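# Shelve the blue carton in the gap between brown cartons

## Task

Take the blue carton off the desk and place it in the empty slot in the row of cartons on the wall shelf. It must stand upright, lined up with its neighbours and oriented end-first the way they are (either end may face out). The brown cartons must stay where they were, neither moved nor rotated. The blue carton must not topple or be left leaning, and it has to stay put on its own without the robot holding it.

## Robot and tools

ROBOT. A wheeled base with a lifting column that carries a head and two six-joint arms, each ending in a two-finger gripper. Shoulder height S = 0.90 m + column_m. Folded, the robot measures 0.73 m long, 0.62 m wide and S + 0.43 m tall, and its front sits 0.40 m ahead of the column. Grip force is reduced for this task: each finger pad manages only roughly 13 to 25 N, so the carton can slip if squeezed lightly or held far out.

FRAMES. Base frame: origin on the floor under the column, between the drive wheels; x forward, y left, z up. left_hand and right_hand are reported in this frame as the point where the fingers meet (tips reach 8 mm further). The hand's z axis runs along the fingers, its y axis across the opening. The odometry frame is the base frame as it was when the scene began.

execute_actions. Argument "actions": a list holding one action or nothing (empty list = just report state and images). An action may contain:
- "base": exactly one key. translate_m is a straight drive in metres relative to where the base last measured itself, forward positive, -3 to 3. rotate_rad is a turn in place in radians relative to the current heading, left (counter-clockwise seen from above) positive, -3.2 to 3.2. No sideways motion. A move that would last over 8.667 s at its top speed is rejected.
- "joints": a single dictionary keyed by joint name covering both arms, column and head; every value is an absolute target, not an offset. column_m 0 to 0.8 m; head_tilt_rad -0.61 to 1.308 (positive tilts down); left_joint1_rad and right_joint1_rad -2.879 to 2.879; joint2 0 to 3.141; joint3 0 to 3.019; joint4 -1.692 to 1.57; joint5 -1.57 to 1.57 (positive swings the hand to the robot's right); joint6 -2.094 to 2.094 (positive rolls clockwise seen from behind the hand); left_gripper_m / right_gripper_m 0 to 0.093 m fingertip gap. Names left out may keep pushing toward earlier targets.
- "speeds": caps for this action only: translate_m 0.05 to 0.8 m/s, rotate_rad 0.1 to 1 rad/s. Arms are not slowed by it.
"cameras": list from cam_head_left, cam_head_right, cam_left_wrist, cam_right_wrist, nav_camera, all; omitted/null/["all"] gives every camera, [] none. Unknown keys, names or out-of-range numbers cause the whole call to be refused with no motion. Motions in one action begin together. No action exceeds 15 s.

wait: "seconds" 0 to 10; commands nothing and returns state and images. zoom_image: "camera" plus "region" [x0, y0, x1, y1] in pixels of that camera's newest full image, origin top-left, no larger than 504 by 504. finished_scene: "scene" is the current scene's integer; it ends the scene irreversibly and reports success, so call it only when the carton rests correctly unaided.

ARM GEOMETRY. With joint1 at -1.57 (left) or 1.57 (right) and joints 5, 6 at 0, the arm swings in a vertical plane straight ahead, 0.23 m off centre. Let a = j2 - 0.35, b = 1.05 + j2 - j3, c = b - j4 (c = 1.57 means fingers vertical down). Hand is about 0.12 + 0.39 sin a + 0.38 cos b + 0.25 cos c m ahead and S + 0.39 cos a - 0.38 sin b - 0.25 sin c m up. Example: j2, j3, j4 = 0.93, 0.78, 0.14 gives 0.60 m ahead, 0.25 m below S. Reality usually lands up to 5 cm lower and nearer the column (around 12 cm with heavy or far loads); trust the reported hand position (accurate to 1-3 cm). Reach is about 1 m from the shoulder. Light loads up to 0.2 kg can be held with fingers only 0.35 rad below horizontal; heavier loads want fingers steeper than about 1.2 rad down. Small target changes (under ~0.03 rad, 0.08 for joints 2 and 3) may not move a joint at all; to approach gently, step about 0.05 rad per call from your previous target.

GRIPPER. Fingers are 7 cm long; outer width is the opening +1 cm at tips and +5 cm at their base; the body behind is 10 cm wide, 7 cm thick; the wrist camera juts 11 cm to one side. To grasp, command an opening below the object's width; "off_target" is then expected. A reported opening staying 0.002 m or more above target means something is held.

CAMERAS. Head cameras sit 0.91-1.03 m + column_m high, looking down by about head_tilt_rad; true ahead may be up to 0.3 rad off image centre. Wrist cameras sit 0.10 m behind the fingertips, angled 0.62 rad toward the hand's +x; image right is hand -y, image up roughly hand -x. nav_camera is low on the base front, roughly level.

RESULTS. base_status and joint_status tell how each commanded motion ended: done (within tolerance), off_target (stopped short, may still push), contact_stop (column or base met resistance; it then holds where it stopped), time_out, not_followed (a self-collision check withheld arm targets; back the moved joints off by 0.05 rad or more), limit_stop_at_motor_heat. on_its_own lists uncommanded behaviour; "held at" is the held target. joint_positions, hand poses, motor_effort (wheel motors only, percent, peak in brackets), base_tilt (degrees), base_odometry (wheel-based, slip counts as travel), turned_by_wheels vs turned_by_imu (a clear mismatch means a collision or slip), wheel_motors_off (1 = overload cut-out), and motor temperatures per arm joint.

COLUMN AND BASE. Lowering the column halts with contact_stop when an arm's load changes, e.g. the carton touches down; it then refuses to go lower until raised 0.2 m. The base stops only on a wheel stall; back off 0.05 m before retrying or turning. Shelves or tables between 0.30 m high and 0.26 m below S can slide over the housing and strike the column. Prolonged hard pushing cuts the wheel motors for 2 s.

AVOID. Dropping or slamming the carton, knocking the brown cartons, leaving an arm pushing hard (send back its reported joint positions to relax it; a held load sags a little each time), overheating motors (MOTOR HOT from 85 °C; at 100 °C the arm goes limp), and any hard contact between the two arms, which can end the run.

Each tool is called as a command line: name --argument value for each argument, lists and objects as JSON in quotes; but a table of rows of numbers goes row by row, as --pt "numbers of a row", without its own name.

## Session

execute_actions --actions '[]'

Scene clock: 0.00 s.
Motor temperatures (°C, as the motors report them): left_arm=[27 26 29 26 28 26] | right_arm=[29 28 27 26 26 28]
base_odometry: x=+0.000 y=+0.000 heading=+0.000 (m, m, rad; odometry frame)
turned_by_wheels: +0.000 (rad since the last result)
turned_by_imu: +0.000 (rad since the last result)
base_tilt: forward=+0.1 right=-0.4 (deg)
base_status: not commanded
joint_positions: column_m=+0.555 head_tilt_rad=+0.857 left_joint1_rad=-1.601 left_joint2_rad=+0.885 left_joint3_rad=+0.411 left_joint4_rad=-0.971 left_joint5_rad=+0.047 left_joint6_rad=+0.043 left_gripper_m=+0.095 right_joint1_rad=+1.569 right_joint2_rad=+0.896 right_joint3_rad=+0.417 right_joint4_rad=-1.002 right_joint5_rad=+0.054 right_joint6_rad=-0.084 right_gripper_m=+0.095
joint_status: not commanded
wheel_motors_off: 0
motor_effort: left_wheel=+5 right_wheel=+2 (%)
left_hand: x=+0.1443 y=+0.2103 z=+1.2584 quat_wxyz=(+0.444, -0.021, -0.895, +0.039) (m; base frame)
right_hand: x=+0.1414 y=-0.2350 z=+1.2628 quat_wxyz=(+0.461, +0.049, -0.886, +0.005) (m; base frame)
pictures: cam_head_left, cam_head_right, cam_left_wrist, cam_right_wrist, nav_camera
Images, in order (width x height): cam_head_left 504x504, cam_head_right 504x504, cam_left_wrist 504x504, cam_right_wrist 504x504, nav_camera 504x504.

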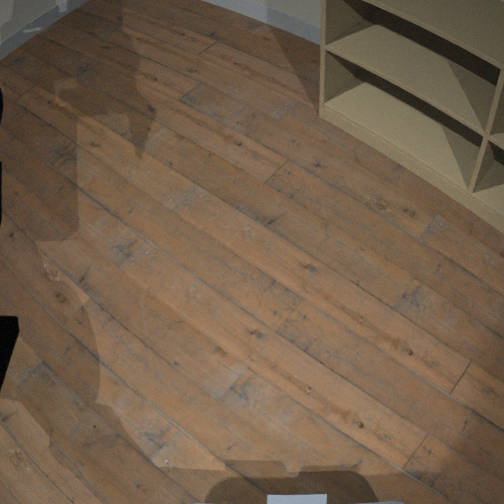

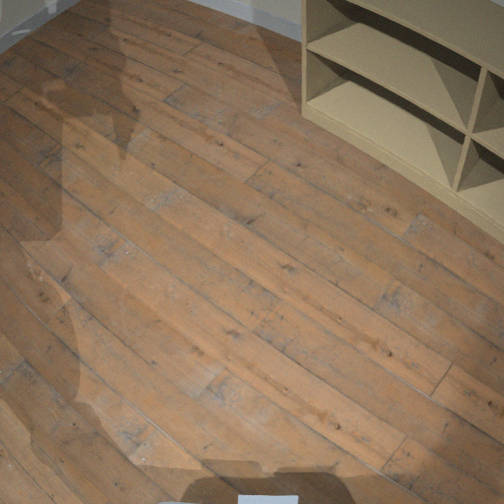

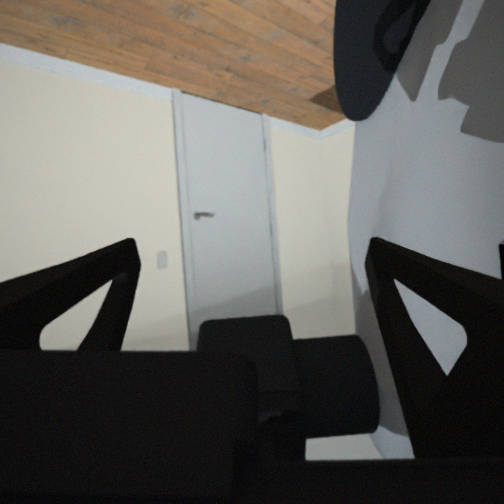

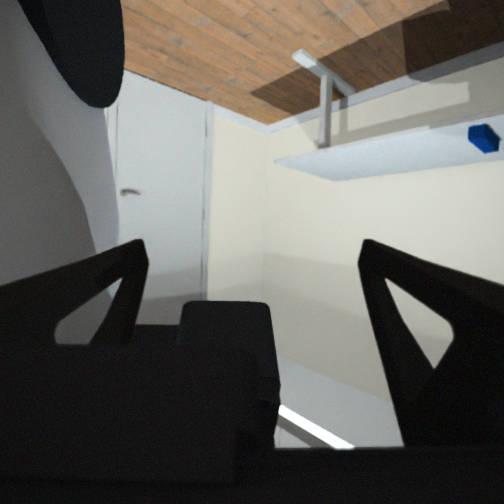

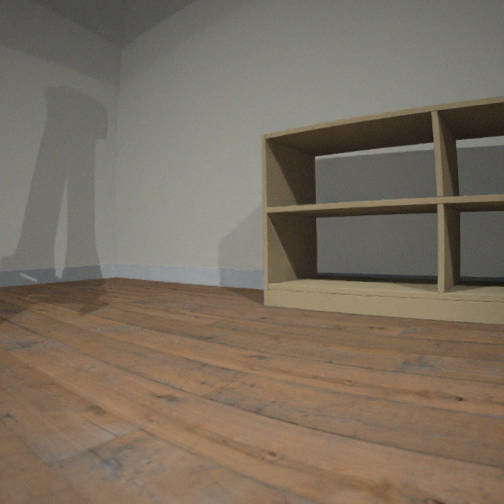

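execute_actions --actions '[{"base":{"rotate_rad":-1.6},"joints":{"head_tilt_rad":0.35}}]' --cameras '["cam_head_left","nav_camera"]'

execute_actions --actions '[{"base":{"rotate_rad":-1.5}}]' --cameras '["cam_head_left","nav_camera"]'

execute_actions --actions '[{"base":{"rotate_rad":-1.5}}]' --cameras '["cam_head_left","nav_camera"]'

Scene clock: 6.57 s.
Motor temperatures (°C, as the motors report them): left_arm=[27 26 29 26 28 26] | right_arm=[29 28 27 26 26 28]
base_odometry: x=+0.000 y=+0.000 heading=-1.599 (m, m, rad; odometry frame)
turned_by_wheels: -1.599 (rad since the last result)
turned_by_imu: -1.580 (rad since the last result)
base_tilt: forward=+0.1 right=-0.3 (deg)
base_status: done
joint_positions: column_m=+0.555 head_tilt_rad=+0.369 left_joint1_rad=-1.601 left_joint2_rad=+0.885 left_joint3_rad=+0.411 left_joint4_rad=-0.971 left_joint5_rad=+0.047 left_joint6_rad=+0.043 left_gripper_m=+0.095 right_joint1_rad=+1.569 right_joint2_rad=+0.896 right_joint3_rad=+0.417 right_joint4_rad=-1.002 right_joint5_rad=+0.054 right_joint6_rad=-0.084 right_gripper_m=+0.095
joint_status: all done
wheel_motors_off: 0
motor_effort: left_wheel=+1(46) right_wheel=+1(45) (%)
left_hand: x=+0.1443 y=+0.2103 z=+1.2584 quat_wxyz=(+0.444, -0.021, -0.895, +0.039) (m; base frame)
right_hand: x=+0.1414 y=-0.2350 z=+1.2628 quat_wxyz=(+0.461, +0.049, -0.886, +0.005) (m; base frame)
pictures: cam_head_left, nav_camera
Images, in order (width x height): cam_head_left 504x504, nav_camera 504x504.

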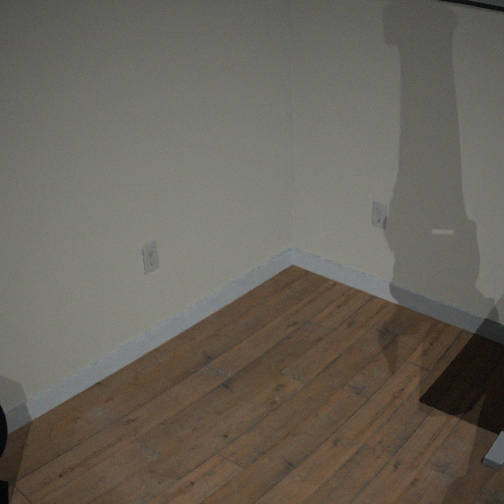

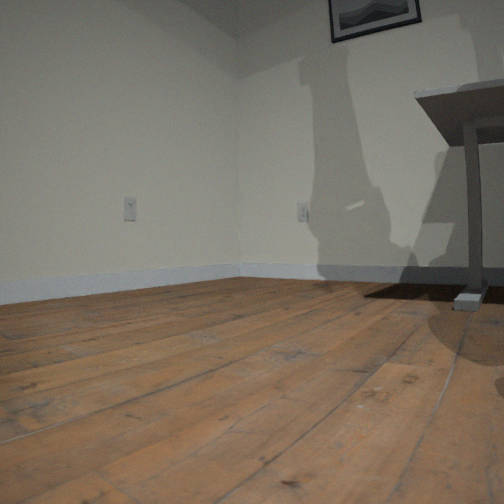

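Scene clock: 9.37 s.
Motor temperatures (°C, as the motors report them): left_arm=[27 26 29 26 28 26] | right_arm=[29 28 27 26 26 28]
base_odometry: x=+0.000 y=+0.000 heading=-3.099 (m, m, rad; odometry frame)
turned_by_wheels: -1.499 (rad since the last result)
turned_by_imu: -1.488 (rad since the last result)
base_tilt: forward=+0.2 right=-0.3 (deg)
base_status: done
joint_positions: column_m=+0.555 head_tilt_rad=+0.369 left_joint1_rad=-1.601 left_joint2_rad=+0.885 left_joint3_rad=+0.411 left_joint4_rad=-0.971 left_joint5_rad=+0.047 left_joint6_rad=+0.043 left_gripper_m=+0.095 right_joint1_rad=+1.569 right_joint2_rad=+0.896 right_joint3_rad=+0.417 right_joint4_rad=-1.002 right_joint5_rad=+0.054 right_joint6_rad=-0.084 right_gripper_m=+0.095
joint_status: not commanded
wheel_motors_off: 0
motor_effort: left_wheel=+1(27) right_wheel=-2(27) (%)
left_hand: x=+0.1443 y=+0.2103 z=+1.2584 quat_wxyz=(+0.444, -0.021, -0.895, +0.039) (m; base frame)
right_hand: x=+0.1414 y=-0.2350 z=+1.2628 quat_wxyz=(+0.461, +0.049, -0.886, +0.005) (m; base frame)
pictures: cam_head_left, nav_camera
Images, in order (width x height): cam_head_left 504x504, nav_camera 504x504.

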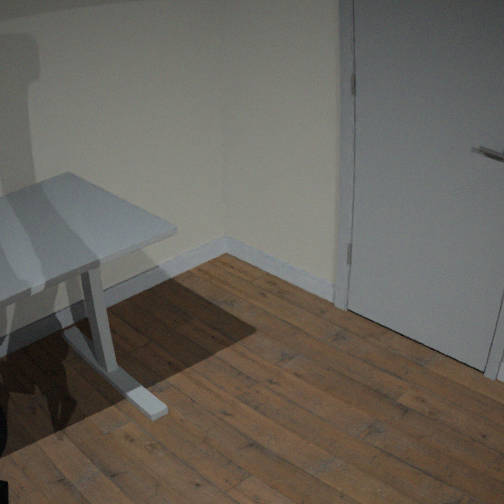

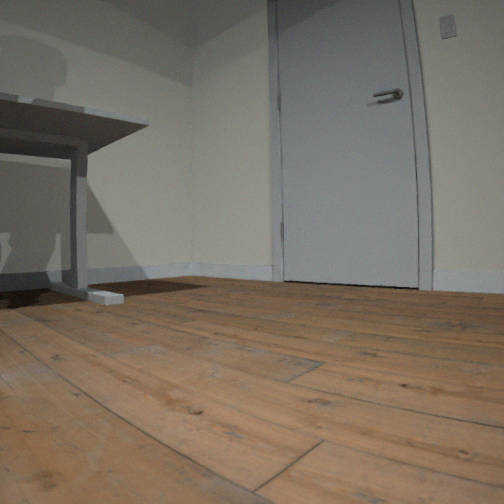

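Scene clock: 12.17 s.
Motor temperatures (°C, as the motors report them): left_arm=[27 26 29 26 28 26] | right_arm=[29 28 27 26 26 28]
base_odometry: x=+0.000 y=+0.000 heading=+1.685 (m, m, rad; odometry frame)
turned_by_wheels: -1.499 (rad since the last result)
turned_by_imu: -1.488 (rad since the last result)
base_tilt: forward=+0.2 right=-0.3 (deg)
base_status: done
joint_positions: column_m=+0.555 head_tilt_rad=+0.369 left_joint1_rad=-1.601 left_joint2_rad=+0.885 left_joint3_rad=+0.411 left_joint4_rad=-0.971 left_joint5_rad=+0.047 left_joint6_rad=+0.043 left_gripper_m=+0.095 right_joint1_rad=+1.569 right_joint2_rad=+0.896 right_joint3_rad=+0.417 right_joint4_rad=-1.002 right_joint5_rad=+0.054 right_joint6_rad=-0.084 right_gripper_m=+0.095
joint_status: not commanded
wheel_motors_off: 0
motor_effort: left_wheel=+1(27) right_wheel=+1(25) (%)
left_hand: x=+0.1443 y=+0.2103 z=+1.2584 quat_wxyz=(+0.444, -0.021, -0.895, +0.039) (m; base frame)
right_hand: x=+0.1414 y=-0.2350 z=+1.2628 quat_wxyz=(+0.461, +0.049, -0.886, +0.005) (m; base frame)
pictures: cam_head_left, nav_camera
Images, in order (width x height): cam_head_left 504x504, nav_camera 504x504.

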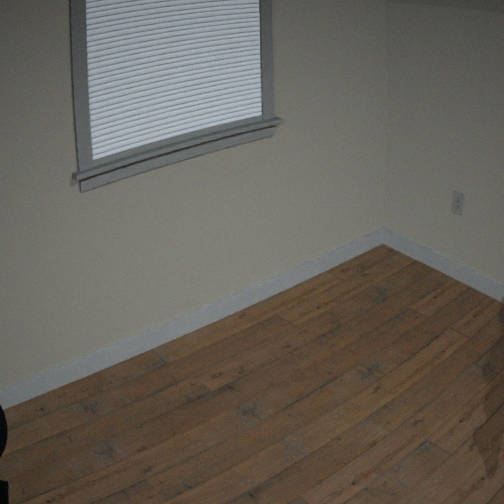

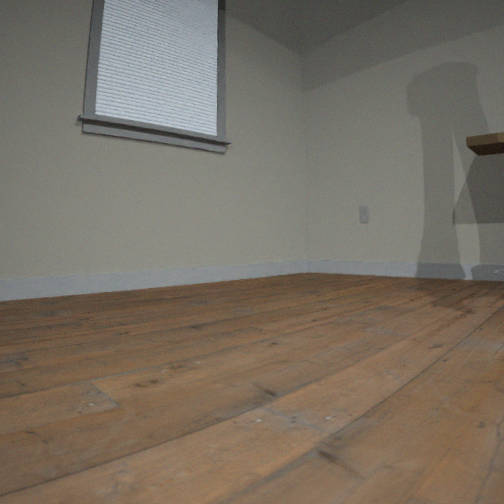

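execute_actions --actions '[{"base":{"rotate_rad":-0.8},"joints":{"head_tilt_rad":0.45}}]' --cameras '["cam_head_left","cam_head_right","nav_camera"]'

execute_actions --actions '[{"base":{"rotate_rad":3.05}}]' --cameras '["cam_head_left","cam_head_right","nav_camera"]'

Scene clock: 14.40 s.
Motor temperatures (°C, as the motors report them): left_arm=[27 26 29 26 28 26] | right_arm=[29 28 27 26 26 28]
base_odometry: x=+0.000 y=+0.000 heading=+0.886 (m, m, rad; odometry frame)
turned_by_wheels: -0.799 (rad since the last result)
turned_by_imu: -0.793 (rad since the last result)
base_tilt: forward=+0.2 right=-0.3 (deg)
base_status: done
joint_positions: column_m=+0.555 head_tilt_rad=+0.454 left_joint1_rad=-1.601 left_joint2_rad=+0.885 left_joint3_rad=+0.411 left_joint4_rad=-0.971 left_joint5_rad=+0.047 left_joint6_rad=+0.043 left_gripper_m=+0.095 right_joint1_rad=+1.569 right_joint2_rad=+0.896 right_joint3_rad=+0.417 right_joint4_rad=-1.002 right_joint5_rad=+0.054 right_joint6_rad=-0.084 right_gripper_m=+0.095
joint_status: all done
wheel_motors_off: 0
motor_effort: left_wheel=+1(28) right_wheel=+0(27) (%)
left_hand: x=+0.1443 y=+0.2103 z=+1.2584 quat_wxyz=(+0.444, -0.021, -0.895, +0.039) (m; base frame)
right_hand: x=+0.1414 y=-0.2350 z=+1.2628 quat_wxyz=(+0.461, +0.049, -0.886, +0.005) (m; base frame)
pictures: cam_head_left, cam_head_right, nav_camera
Images, in order (width x height): cam_head_left 504x504, cam_head_right 504x504, nav_camera 504x504.

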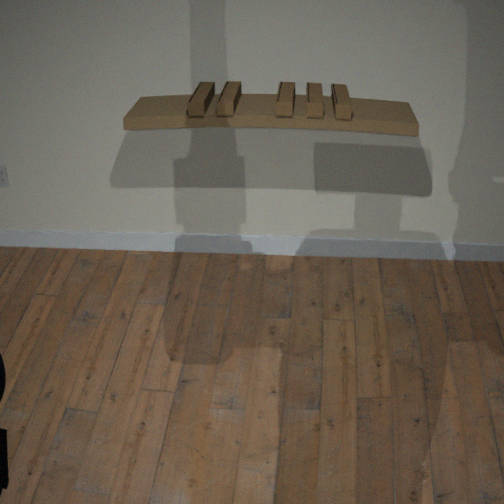

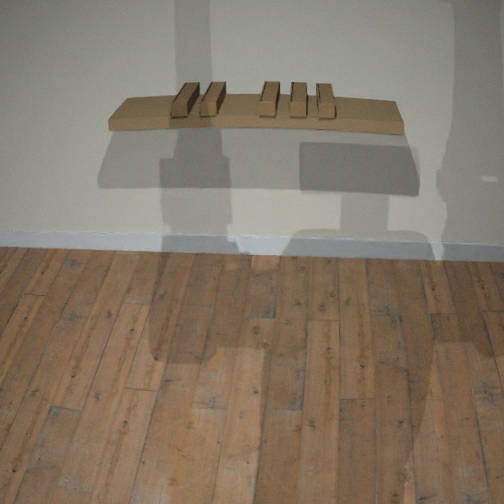

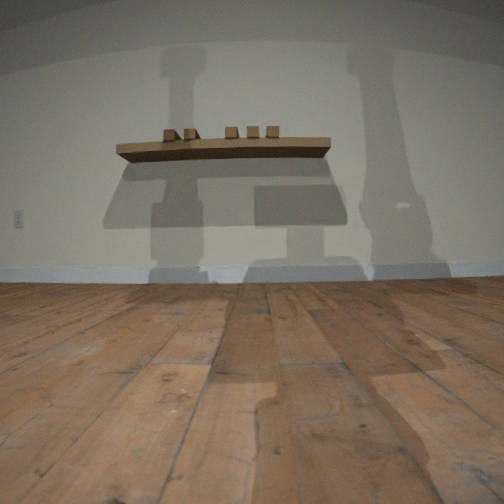

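Scene clock: 18.73 s.
Motor temperatures (°C, as the motors report them): left_arm=[27 26 29 26 28 26] | right_arm=[29 28 27 26 26 28]
base_odometry: x=+0.000 y=+0.000 heading=-2.348 (m, m, rad; odometry frame)
turned_by_wheels: +3.049 (rad since the last result)
turned_by_imu: +3.022 (rad since the last result)
base_tilt: forward=+0.2 right=-0.2 (deg)
base_status: done
joint_positions: column_m=+0.555 head_tilt_rad=+0.454 left_joint1_rad=-1.601 left_joint2_rad=+0.885 left_joint3_rad=+0.411 left_joint4_rad=-0.971 left_joint5_rad=+0.047 left_joint6_rad=+0.043 left_gripper_m=+0.095 right_joint1_rad=+1.569 right_joint2_rad=+0.896 right_joint3_rad=+0.417 right_joint4_rad=-1.002 right_joint5_rad=+0.054 right_joint6_rad=-0.084 right_gripper_m=+0.095
joint_status: not commanded
wheel_motors_off: 0
motor_effort: left_wheel=-1(41) right_wheel=+0(38) (%)
left_hand: x=+0.1443 y=+0.2103 z=+1.2584 quat_wxyz=(+0.444, -0.021, -0.895, +0.039) (m; base frame)
right_hand: x=+0.1414 y=-0.2350 z=+1.2628 quat_wxyz=(+0.461, +0.049, -0.886, +0.005) (m; base frame)
pictures: cam_head_left, cam_head_right, nav_camera
Images, in order (width x height): cam_head_left 504x504, cam_head_right 504x504, nav_camera 504x504.

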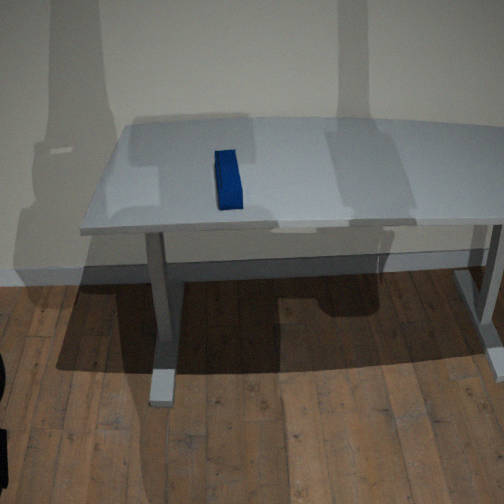

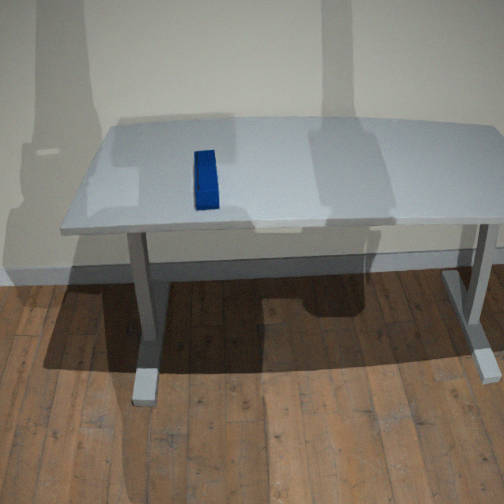

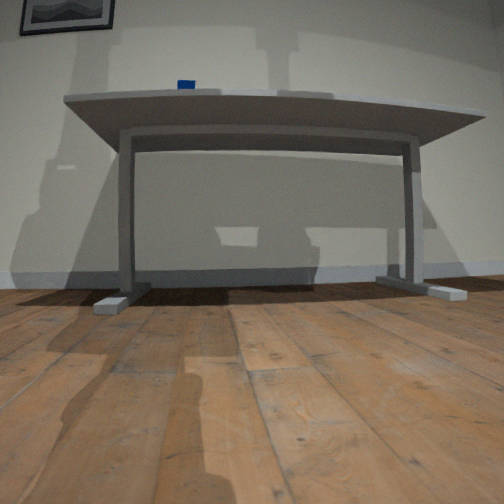

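execute_actions --actions '[{"base":{"translate_m":0.7},"joints":{"head_tilt_rad":0.75,"left_joint1_rad":-1.57,"left_joint2_rad":0.95,"left_joint3_rad":1.1,"left_joint4_rad":-0.67,"left_joint5_rad":0,"left_joint6_rad":0}}]'

Scene clock: 22.27 s.
Motor temperatures (°C, as the motors report them): left_arm=[27 27 30 26 28 26] | right_arm=[29 28 27 26 26 28]
base_odometry: x=-0.491 y=-0.499 heading=-2.348 (m, m, rad; odometry frame)
turned_by_wheels: +0.001 (rad since the last result)
turned_by_imu: +0.003 (rad since the last result)
base_tilt: forward=+0.2 right=-0.4 (deg)
base_status: done
joint_positions: column_m=+0.555 head_tilt_rad=+0.753 left_joint1_rad=-1.579 left_joint2_rad=+0.950 left_joint3_rad=+1.073 left_joint4_rad=-0.669 left_joint5_rad=+0.002 left_joint6_rad=+0.009 left_gripper_m=+0.095 right_joint1_rad=+1.569 right_joint2_rad=+0.896 right_joint3_rad=+0.418 right_joint4_rad=-1.002 right_joint5_rad=+0.054 right_joint6_rad=-0.084 right_gripper_m=+0.095
joint_status: all done
wheel_motors_off: 0
motor_effort: left_wheel=+1(58) right_wheel=+2(51) (%)
left_hand: x=+0.5668 y=+0.2206 z=+1.2237 quat_wxyz=(+0.011, -0.006, -1.000, +0.005) (m; base frame)
right_hand: x=+0.1420 y=-0.2350 z=+1.2626 quat_wxyz=(+0.460, +0.049, -0.886, +0.005) (m; base frame)
pictures: cam_head_left, cam_head_right, cam_left_wrist, cam_right_wrist, nav_camera
Images, in order (width x height): cam_head_left 504x504, cam_head_right 504x504, cam_left_wrist 504x504, cam_right_wrist 504x504, nav_camera 504x504.

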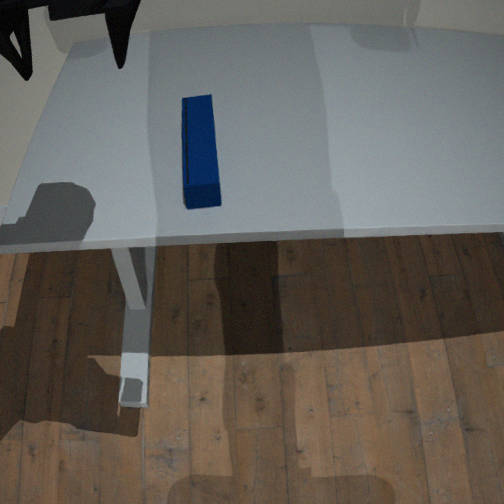

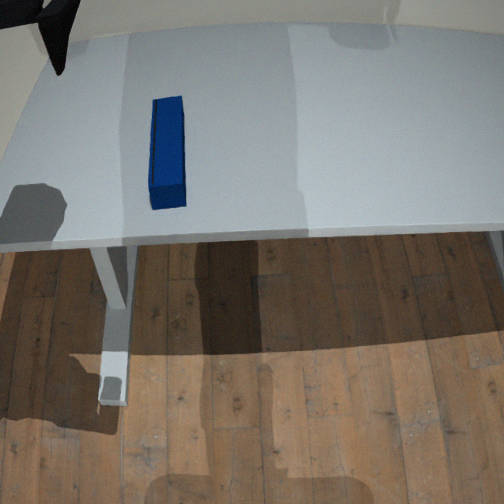

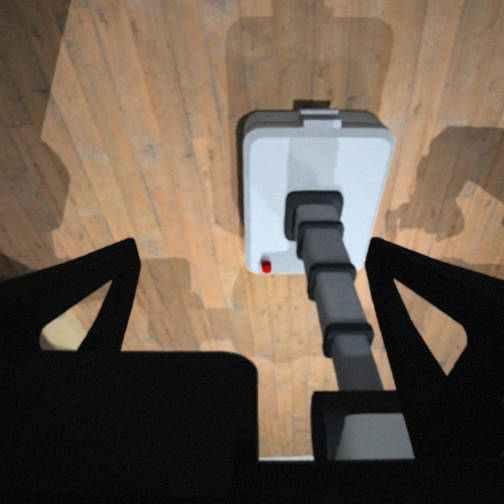

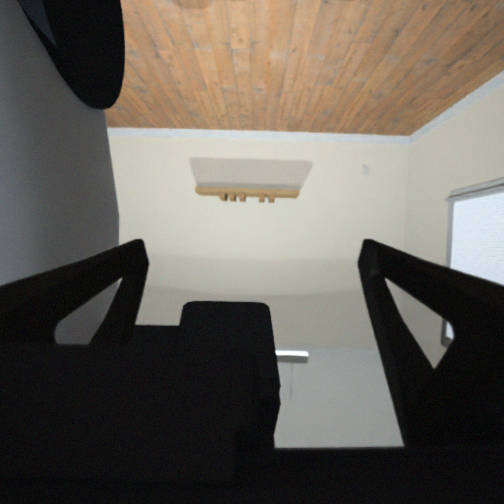

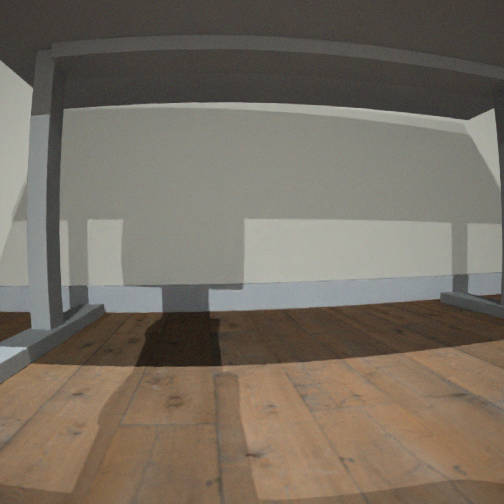

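execute_actions --actions '[{"base":{"translate_m":0.45},"joints":{"head_tilt_rad":0.95}}]' --cameras '["cam_head_left","cam_head_right","cam_left_wrist"]'

Scene clock: 25.07 s.
Motor temperatures (°C, as the motors report them): left_arm=[27 27 30 26 28 26] | right_arm=[29 28 27 26 26 28]
base_odometry: x=-0.806 y=-0.820 heading=-2.347 (m, m, rad; odometry frame)
turned_by_wheels: +0.001 (rad since the last result)
turned_by_imu: +0.003 (rad since the last result)
base_tilt: forward=+0.1 right=-0.4 (deg)
base_status: done
joint_positions: column_m=+0.555 head_tilt_rad=+0.951 left_joint1_rad=-1.579 left_joint2_rad=+0.950 left_joint3_rad=+1.073 left_joint4_rad=-0.669 left_joint5_rad=+0.002 left_joint6_rad=+0.009 left_gripper_m=+0.095 right_joint1_rad=+1.569 right_joint2_rad=+0.895 right_joint3_rad=+0.418 right_joint4_rad=-1.002 right_joint5_rad=+0.054 right_joint6_rad=-0.084 right_gripper_m=+0.095
joint_status: all done
wheel_motors_off: 0
motor_effort: left_wheel=+0(31) right_wheel=+0(30) (%)
left_hand: x=+0.5673 y=+0.2206 z=+1.2239 quat_wxyz=(+0.011, -0.006, -1.000, +0.005) (m; base frame)
right_hand: x=+0.1419 y=-0.2350 z=+1.2626 quat_wxyz=(+0.460, +0.049, -0.886, +0.005) (m; base frame)
pictures: cam_head_left, cam_head_right, cam_left_wrist
Images, in order (width x height): cam_head_left 504x504, cam_head_right 504x504, cam_left_wrist 504x504.

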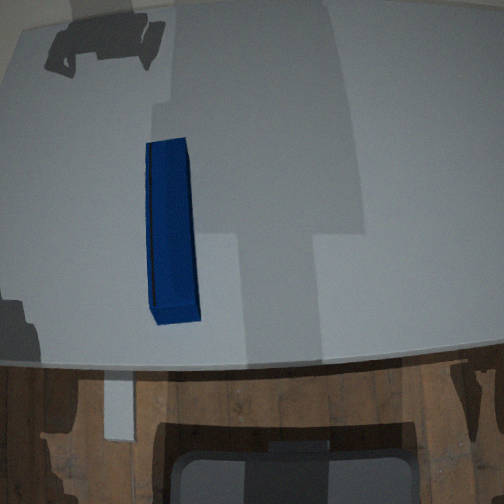

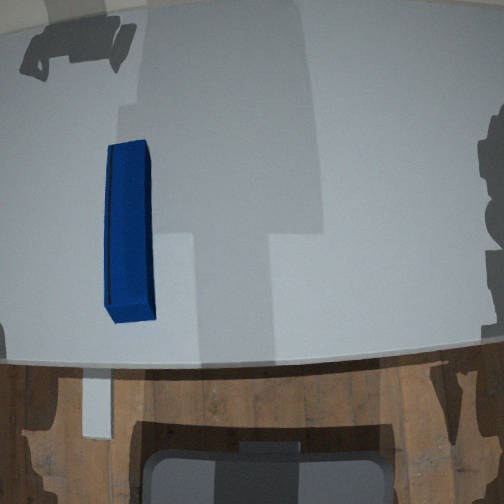

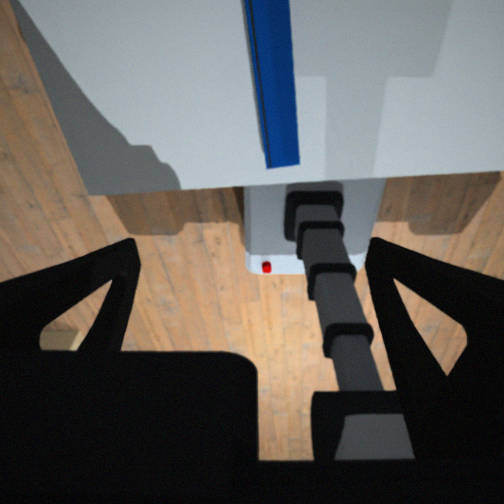

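execute_actions --actions '[{"base":{"rotate_rad":-0.07},"joints":{"column_m":0.3,"left_joint6_rad":0.0,"head_tilt_rad":0.85}}]' --cameras '[]'

execute_actions --actions '[{"base":{"translate_m":0.07}}]' --cameras '["cam_head_left","cam_head_right","cam_left_wrist"]'

Scene clock: 29.50 s.
Motor temperatures (°C, as the motors report them): left_arm=[27 27 30 26 28 26] | right_arm=[29 29 27 26 26 28]
base_odometry: x=-0.806 y=-0.820 heading=-2.415 (m, m, rad; odometry frame)
turned_by_wheels: -0.068 (rad since the last result)
turned_by_imu: -0.065 (rad since the last result)
base_tilt: forward=+0.2 right=-0.4 (deg)
base_status: done
joint_positions: column_m=+0.300 head_tilt_rad=+0.865 left_joint1_rad=-1.578 left_joint2_rad=+0.950 left_joint3_rad=+1.073 left_joint4_rad=-0.669 left_joint5_rad=+0.002 left_joint6_rad=+0.009 left_gripper_m=+0.095 right_joint1_rad=+1.569 right_joint2_rad=+0.895 right_joint3_rad=+0.418 right_joint4_rad=-1.002 right_joint5_rad=+0.054 right_joint6_rad=-0.084 right_gripper_m=+0.095
joint_status: all done
wheel_motors_off: 0
motor_effort: left_wheel=+2(43) right_wheel=-2(47) (%)
left_hand: x=+0.5673 y=+0.2210 z=+0.9685 quat_wxyz=(+0.011, -0.006, -1.000, +0.004) (m; base frame)
right_hand: x=+0.1419 y=-0.2350 z=+1.0073 quat_wxyz=(+0.460, +0.049, -0.886, +0.005) (m; base frame)
pictures: none
No camera images: the call's "cameras" was empty. Leave "cameras" out to get every camera's image.

Scene clock: 30.93 s.
Motor temperatures (°C, as the motors report them): left_arm=[27 27 30 26 28 26] | right_arm=[29 29 27 26 26 28]
base_odometry: x=-0.859 y=-0.867 heading=-2.417 (m, m, rad; odometry frame)
turned_by_wheels: -0.002 (rad since the last result)
turned_by_imu: -0.001 (rad since the last result)
base_tilt: forward=+0.1 right=-0.3 (deg)
base_status: done
joint_positions: column_m=+0.300 head_tilt_rad=+0.864 left_joint1_rad=-1.578 left_joint2_rad=+0.950 left_joint3_rad=+1.075 left_joint4_rad=-0.669 left_joint5_rad=+0.002 left_joint6_rad=+0.009 left_gripper_m=+0.095 right_joint1_rad=+1.569 right_joint2_rad=+0.895 right_joint3_rad=+0.419 right_joint4_rad=-1.002 right_joint5_rad=+0.054 right_joint6_rad=-0.084 right_gripper_m=+0.095
joint_status: not commanded
wheel_motors_off: 0
motor_effort: left_wheel=-1(44) right_wheel=+0(58) (%)
left_hand: x=+0.5681 y=+0.2210 z=+0.9688 quat_wxyz=(+0.010, -0.006, -1.000, +0.004) (m; base frame)
right_hand: x=+0.1427 y=-0.2350 z=+1.0070 quat_wxyz=(+0.459, +0.049, -0.887, +0.005) (m; base frame)
pictures: cam_head_left, cam_head_right, cam_left_wrist
Images, in order (width x height): cam_head_left 504x504, cam_head_right 504x504, cam_left_wrist 504x504.

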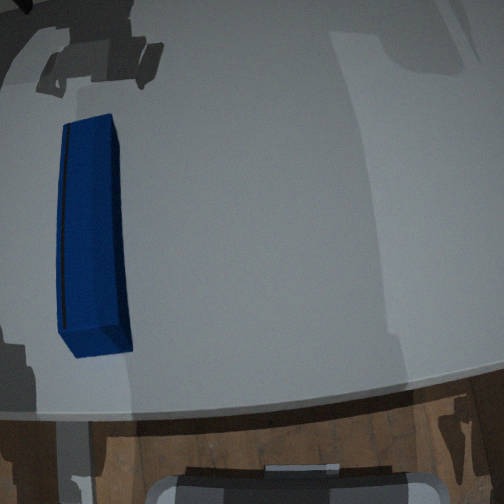

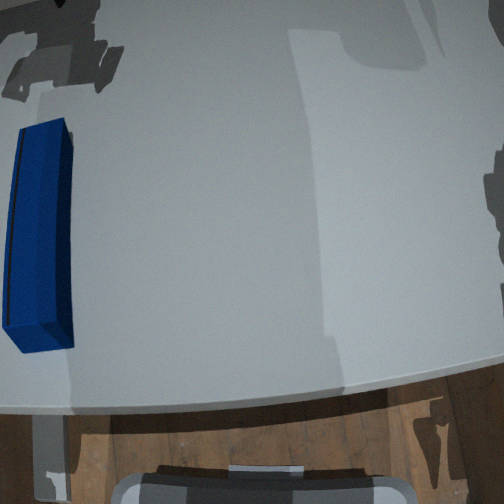

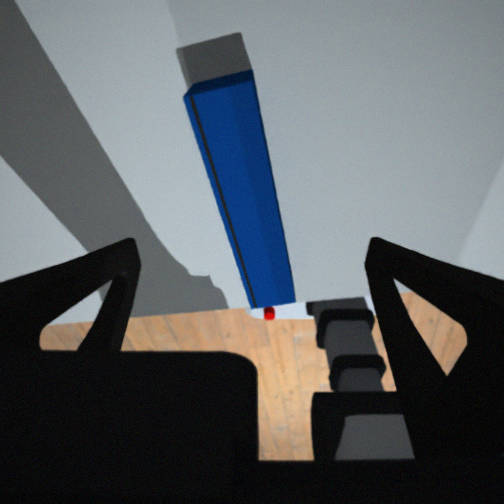

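execute_actions --actions '[{"base":{"translate_m":-0.06},"joints":{"column_m":0.19,"left_joint6_rad":-0.14}}]' --cameras '["cam_head_left","cam_left_wrist"]'

Scene clock: 33.10 s.
Motor temperatures (°C, as the motors report them): left_arm=[27 27 31 26 28 26] | right_arm=[29 29 27 26 26 28]
base_odometry: x=-0.814 y=-0.827 heading=-2.414 (m, m, rad; odometry frame)
turned_by_wheels: +0.002 (rad since the last result)
turned_by_imu: +0.003 (rad since the last result)
base_tilt: forward=+0.1 right=-0.3 (deg)
base_status: done
joint_positions: column_m=+0.190 head_tilt_rad=+0.864 left_joint1_rad=-1.578 left_joint2_rad=+0.950 left_joint3_rad=+1.076 left_joint4_rad=-0.669 left_joint5_rad=+0.002 left_joint6_rad=-0.130 left_gripper_m=+0.095 right_joint1_rad=+1.569 right_joint2_rad=+0.895 right_joint3_rad=+0.415 right_joint4_rad=-1.002 right_joint5_rad=+0.054 right_joint6_rad=-0.084 right_gripper_m=+0.095
joint_status: all done
wheel_motors_off: 0
motor_effort: left_wheel=+1(47) right_wheel=-1(55) (%)
left_hand: x=+0.5685 y=+0.2210 z=+0.8590 quat_wxyz=(+0.010, +0.063, -0.998, +0.003) (m; base frame)
right_hand: x=+0.1406 y=-0.2350 z=+0.8978 quat_wxyz=(+0.461, +0.049, -0.886, +0.005) (m; base frame)
pictures: cam_head_left, cam_left_wrist
Images, in order (width x height): cam_head_left 504x504, cam_left_wrist 504x504.

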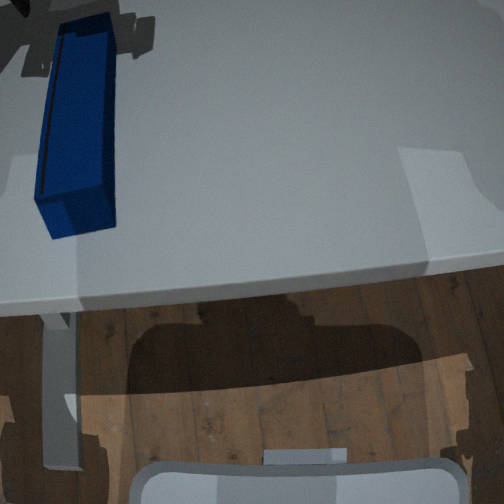

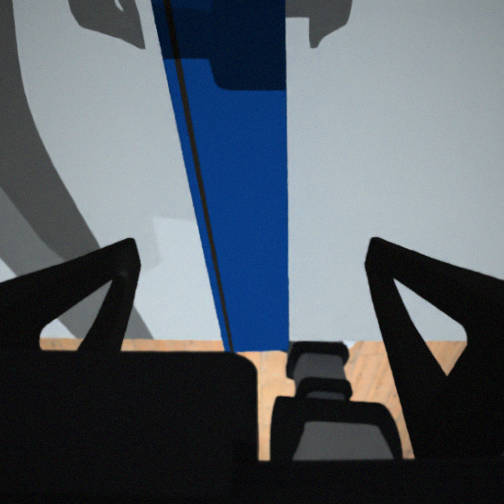

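execute_actions --actions '[{"joints":{"column_m":0.135,"left_joint6_rad":-0.21}}]' --cameras '["cam_head_left","cam_left_wrist","nav_camera"]'

Scene clock: 34.63 s.
Motor temperatures (°C, as the motors report them): left_arm=[27 27 31 26 28 26] | right_arm=[29 29 27 26 26 28]
base_odometry: x=-0.814 y=-0.827 heading=-2.414 (m, m, rad; odometry frame)
turned_by_wheels: +0.000 (rad since the last result)
turned_by_imu: +0.001 (rad since the last result)
base_tilt: forward=+0.1 right=-0.3 (deg)
base_status: not commanded
joint_positions: column_m=+0.135 head_tilt_rad=+0.864 left_joint1_rad=-1.578 left_joint2_rad=+0.950 left_joint3_rad=+1.076 left_joint4_rad=-0.669 left_joint5_rad=+0.002 left_joint6_rad=-0.200 left_gripper_m=+0.095 right_joint1_rad=+1.569 right_joint2_rad=+0.895 right_joint3_rad=+0.415 right_joint4_rad=-1.002 right_joint5_rad=+0.054 right_joint6_rad=-0.084 right_gripper_m=+0.095
joint_status: all done
wheel_motors_off: 0
motor_effort: left_wheel=+1(2) right_wheel=-1(2) (%)
left_hand: x=+0.5685 y=+0.2210 z=+0.8040 quat_wxyz=(+0.010, +0.098, -0.995, +0.003) (m; base frame)
right_hand: x=+0.1406 y=-0.2350 z=+0.8428 quat_wxyz=(+0.461, +0.049, -0.886, +0.005) (m; base frame)
pictures: cam_head_left, cam_left_wrist, nav_camera
Images, in order (width x height): cam_head_left 504x504, cam_left_wrist 504x504, nav_camera 504x504.

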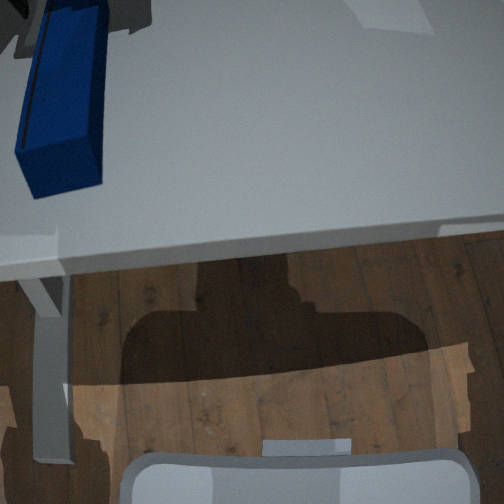

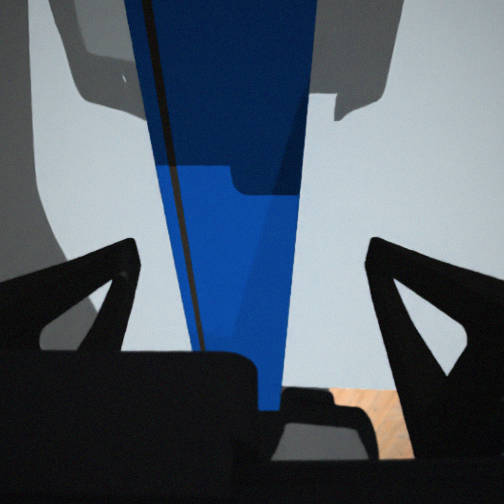

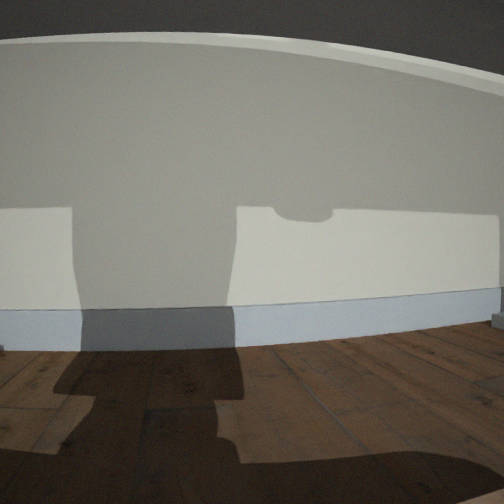

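execute_actions --actions '[{"joints":{"column_m":0.1}}]' --cameras '["cam_left_wrist"]'

execute_actions --actions '[{"joints":{"left_gripper_m":0.0}}]' --cameras '["cam_left_wrist","cam_head_left"]'

Scene clock: 35.87 s.
Motor temperatures (°C, as the motors report them): left_arm=[27 27 31 26 28 26] | right_arm=[29 29 27 26 26 28]
base_odometry: x=-0.814 y=-0.827 heading=-2.414 (m, m, rad; odometry frame)
turned_by_wheels: +0.000 (rad since the last result)
turned_by_imu: +0.001 (rad since the last result)
base_tilt: forward=+0.1 right=-0.3 (deg)
base_status: not commanded
joint_positions: column_m=+0.100 head_tilt_rad=+0.864 left_joint1_rad=-1.578 left_joint2_rad=+0.950 left_joint3_rad=+1.076 left_joint4_rad=-0.669 left_joint5_rad=+0.002 left_joint6_rad=-0.200 left_gripper_m=+0.095 right_joint1_rad=+1.569 right_joint2_rad=+0.895 right_joint3_rad=+0.415 right_joint4_rad=-1.002 right_joint5_rad=+0.054 right_joint6_rad=-0.084 right_gripper_m=+0.095
joint_status: all done
wheel_motors_off: 0
motor_effort: left_wheel=+2(2) right_wheel=-6(2) (%)
left_hand: x=+0.5685 y=+0.2210 z=+0.7690 quat_wxyz=(+0.010, +0.098, -0.995, +0.003) (m; base frame)
right_hand: x=+0.1406 y=-0.2350 z=+0.8077 quat_wxyz=(+0.461, +0.049, -0.886, +0.005) (m; base frame)
pictures: cam_left_wrist
Images, in order (width x height): cam_left_wrist 504x504.

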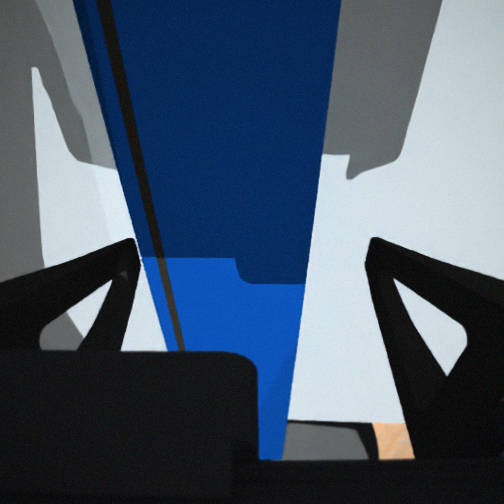

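Scene clock: 36.60 s.
Motor temperatures (°C, as the motors report them): left_arm=[27 27 31 26 28 26] | right_arm=[29 29 27 26 26 28]
base_odometry: x=-0.814 y=-0.827 heading=-2.414 (m, m, rad; odometry frame)
turned_by_wheels: +0.000 (rad since the last result)
turned_by_imu: +0.000 (rad since the last result)
base_tilt: forward=+0.1 right=-0.2 (deg)
base_status: not commanded
joint_positions: column_m=+0.100 head_tilt_rad=+0.864 left_joint1_rad=-1.578 left_joint2_rad=+0.950 left_joint3_rad=+1.076 left_joint4_rad=-0.669 left_joint5_rad=+0.002 left_joint6_rad=-0.200 left_gripper_m=+0.060 right_joint1_rad=+1.569 right_joint2_rad=+0.895 right_joint3_rad=+0.415 right_joint4_rad=-1.002 right_joint5_rad=+0.054 right_joint6_rad=-0.084 right_gripper_m=+0.095
joint_status: left_gripper_m off_target (ended at +0.060, target +0.000)
wheel_motors_off: 0
motor_effort: left_wheel=+2(1) right_wheel=-2(1) (%)
left_hand: x=+0.5685 y=+0.2211 z=+0.7690 quat_wxyz=(+0.010, +0.098, -0.995, +0.003) (m; base frame)
right_hand: x=+0.1406 y=-0.2350 z=+0.8077 quat_wxyz=(+0.461, +0.049, -0.886, +0.005) (m; base frame)
pictures: cam_head_left, cam_left_wrist
Images, in order (width x height): cam_head_left 504x504, cam_left_wrist 504x504.

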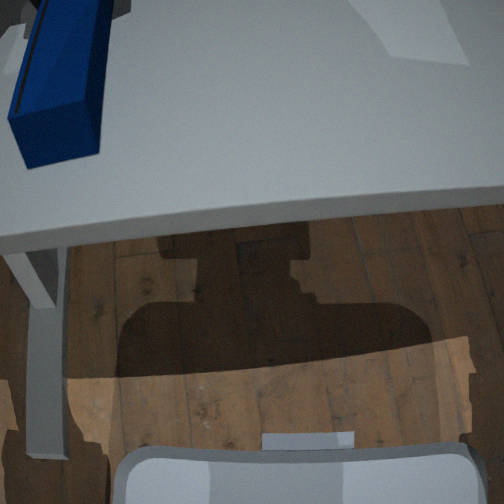

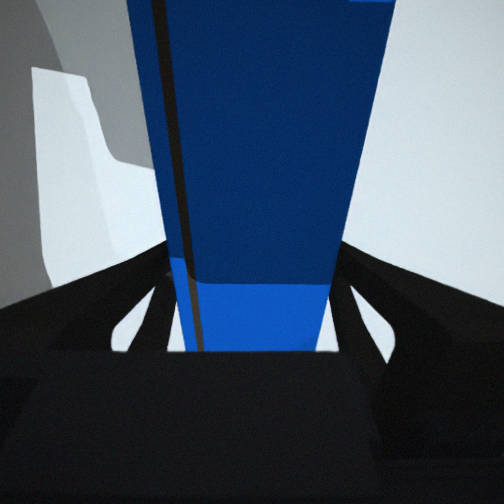

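execute_actions --actions '[{"joints":{"column_m":0.2,"head_tilt_rad":0.55}}]' --cameras '["cam_left_wrist","cam_head_left"]'

Scene clock: 38.60 s.
Motor temperatures (°C, as the motors report them): left_arm=[27 27 31 26 28 26] | right_arm=[29 29 27 26 26 28]
base_odometry: x=-0.814 y=-0.827 heading=-2.414 (m, m, rad; odometry frame)
turned_by_wheels: +0.000 (rad since the last result)
turned_by_imu: +0.001 (rad since the last result)
base_tilt: forward=+0.2 right=-0.3 (deg)
base_status: not commanded
joint_positions: column_m=+0.200 head_tilt_rad=+0.567 left_joint1_rad=-1.578 left_joint2_rad=+0.950 left_joint3_rad=+1.076 left_joint4_rad=-0.669 left_joint5_rad=+0.002 left_joint6_rad=-0.200 left_gripper_m=+0.060 right_joint1_rad=+1.569 right_joint2_rad=+0.895 right_joint3_rad=+0.415 right_joint4_rad=-1.002 right_joint5_rad=+0.054 right_joint6_rad=-0.084 right_gripper_m=+0.095
joint_status: all done
wheel_motors_off: 0
motor_effort: left_wheel=+2(2) right_wheel=-3(2) (%)
left_hand: x=+0.5685 y=+0.2211 z=+0.8688 quat_wxyz=(+0.010, +0.098, -0.995, +0.003) (m; base frame)
right_hand: x=+0.1406 y=-0.2350 z=+0.9076 quat_wxyz=(+0.461, +0.049, -0.886, +0.005) (m; base frame)
pictures: cam_head_left, cam_left_wrist
Images, in order (width x height): cam_head_left 504x504, cam_left_wrist 504x504.

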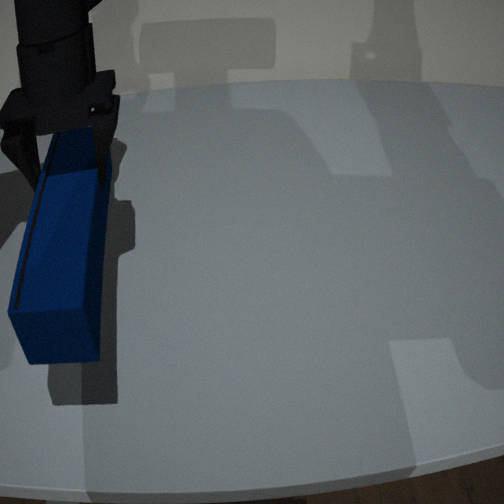

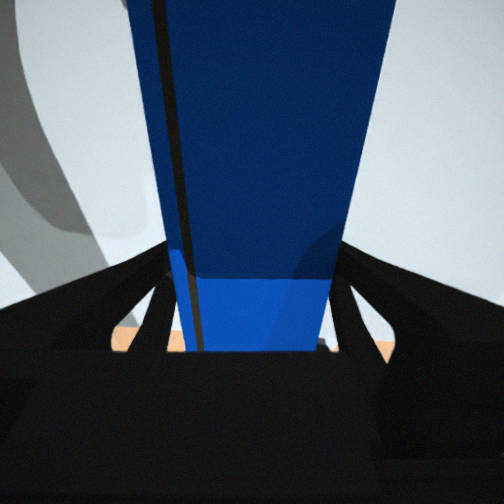

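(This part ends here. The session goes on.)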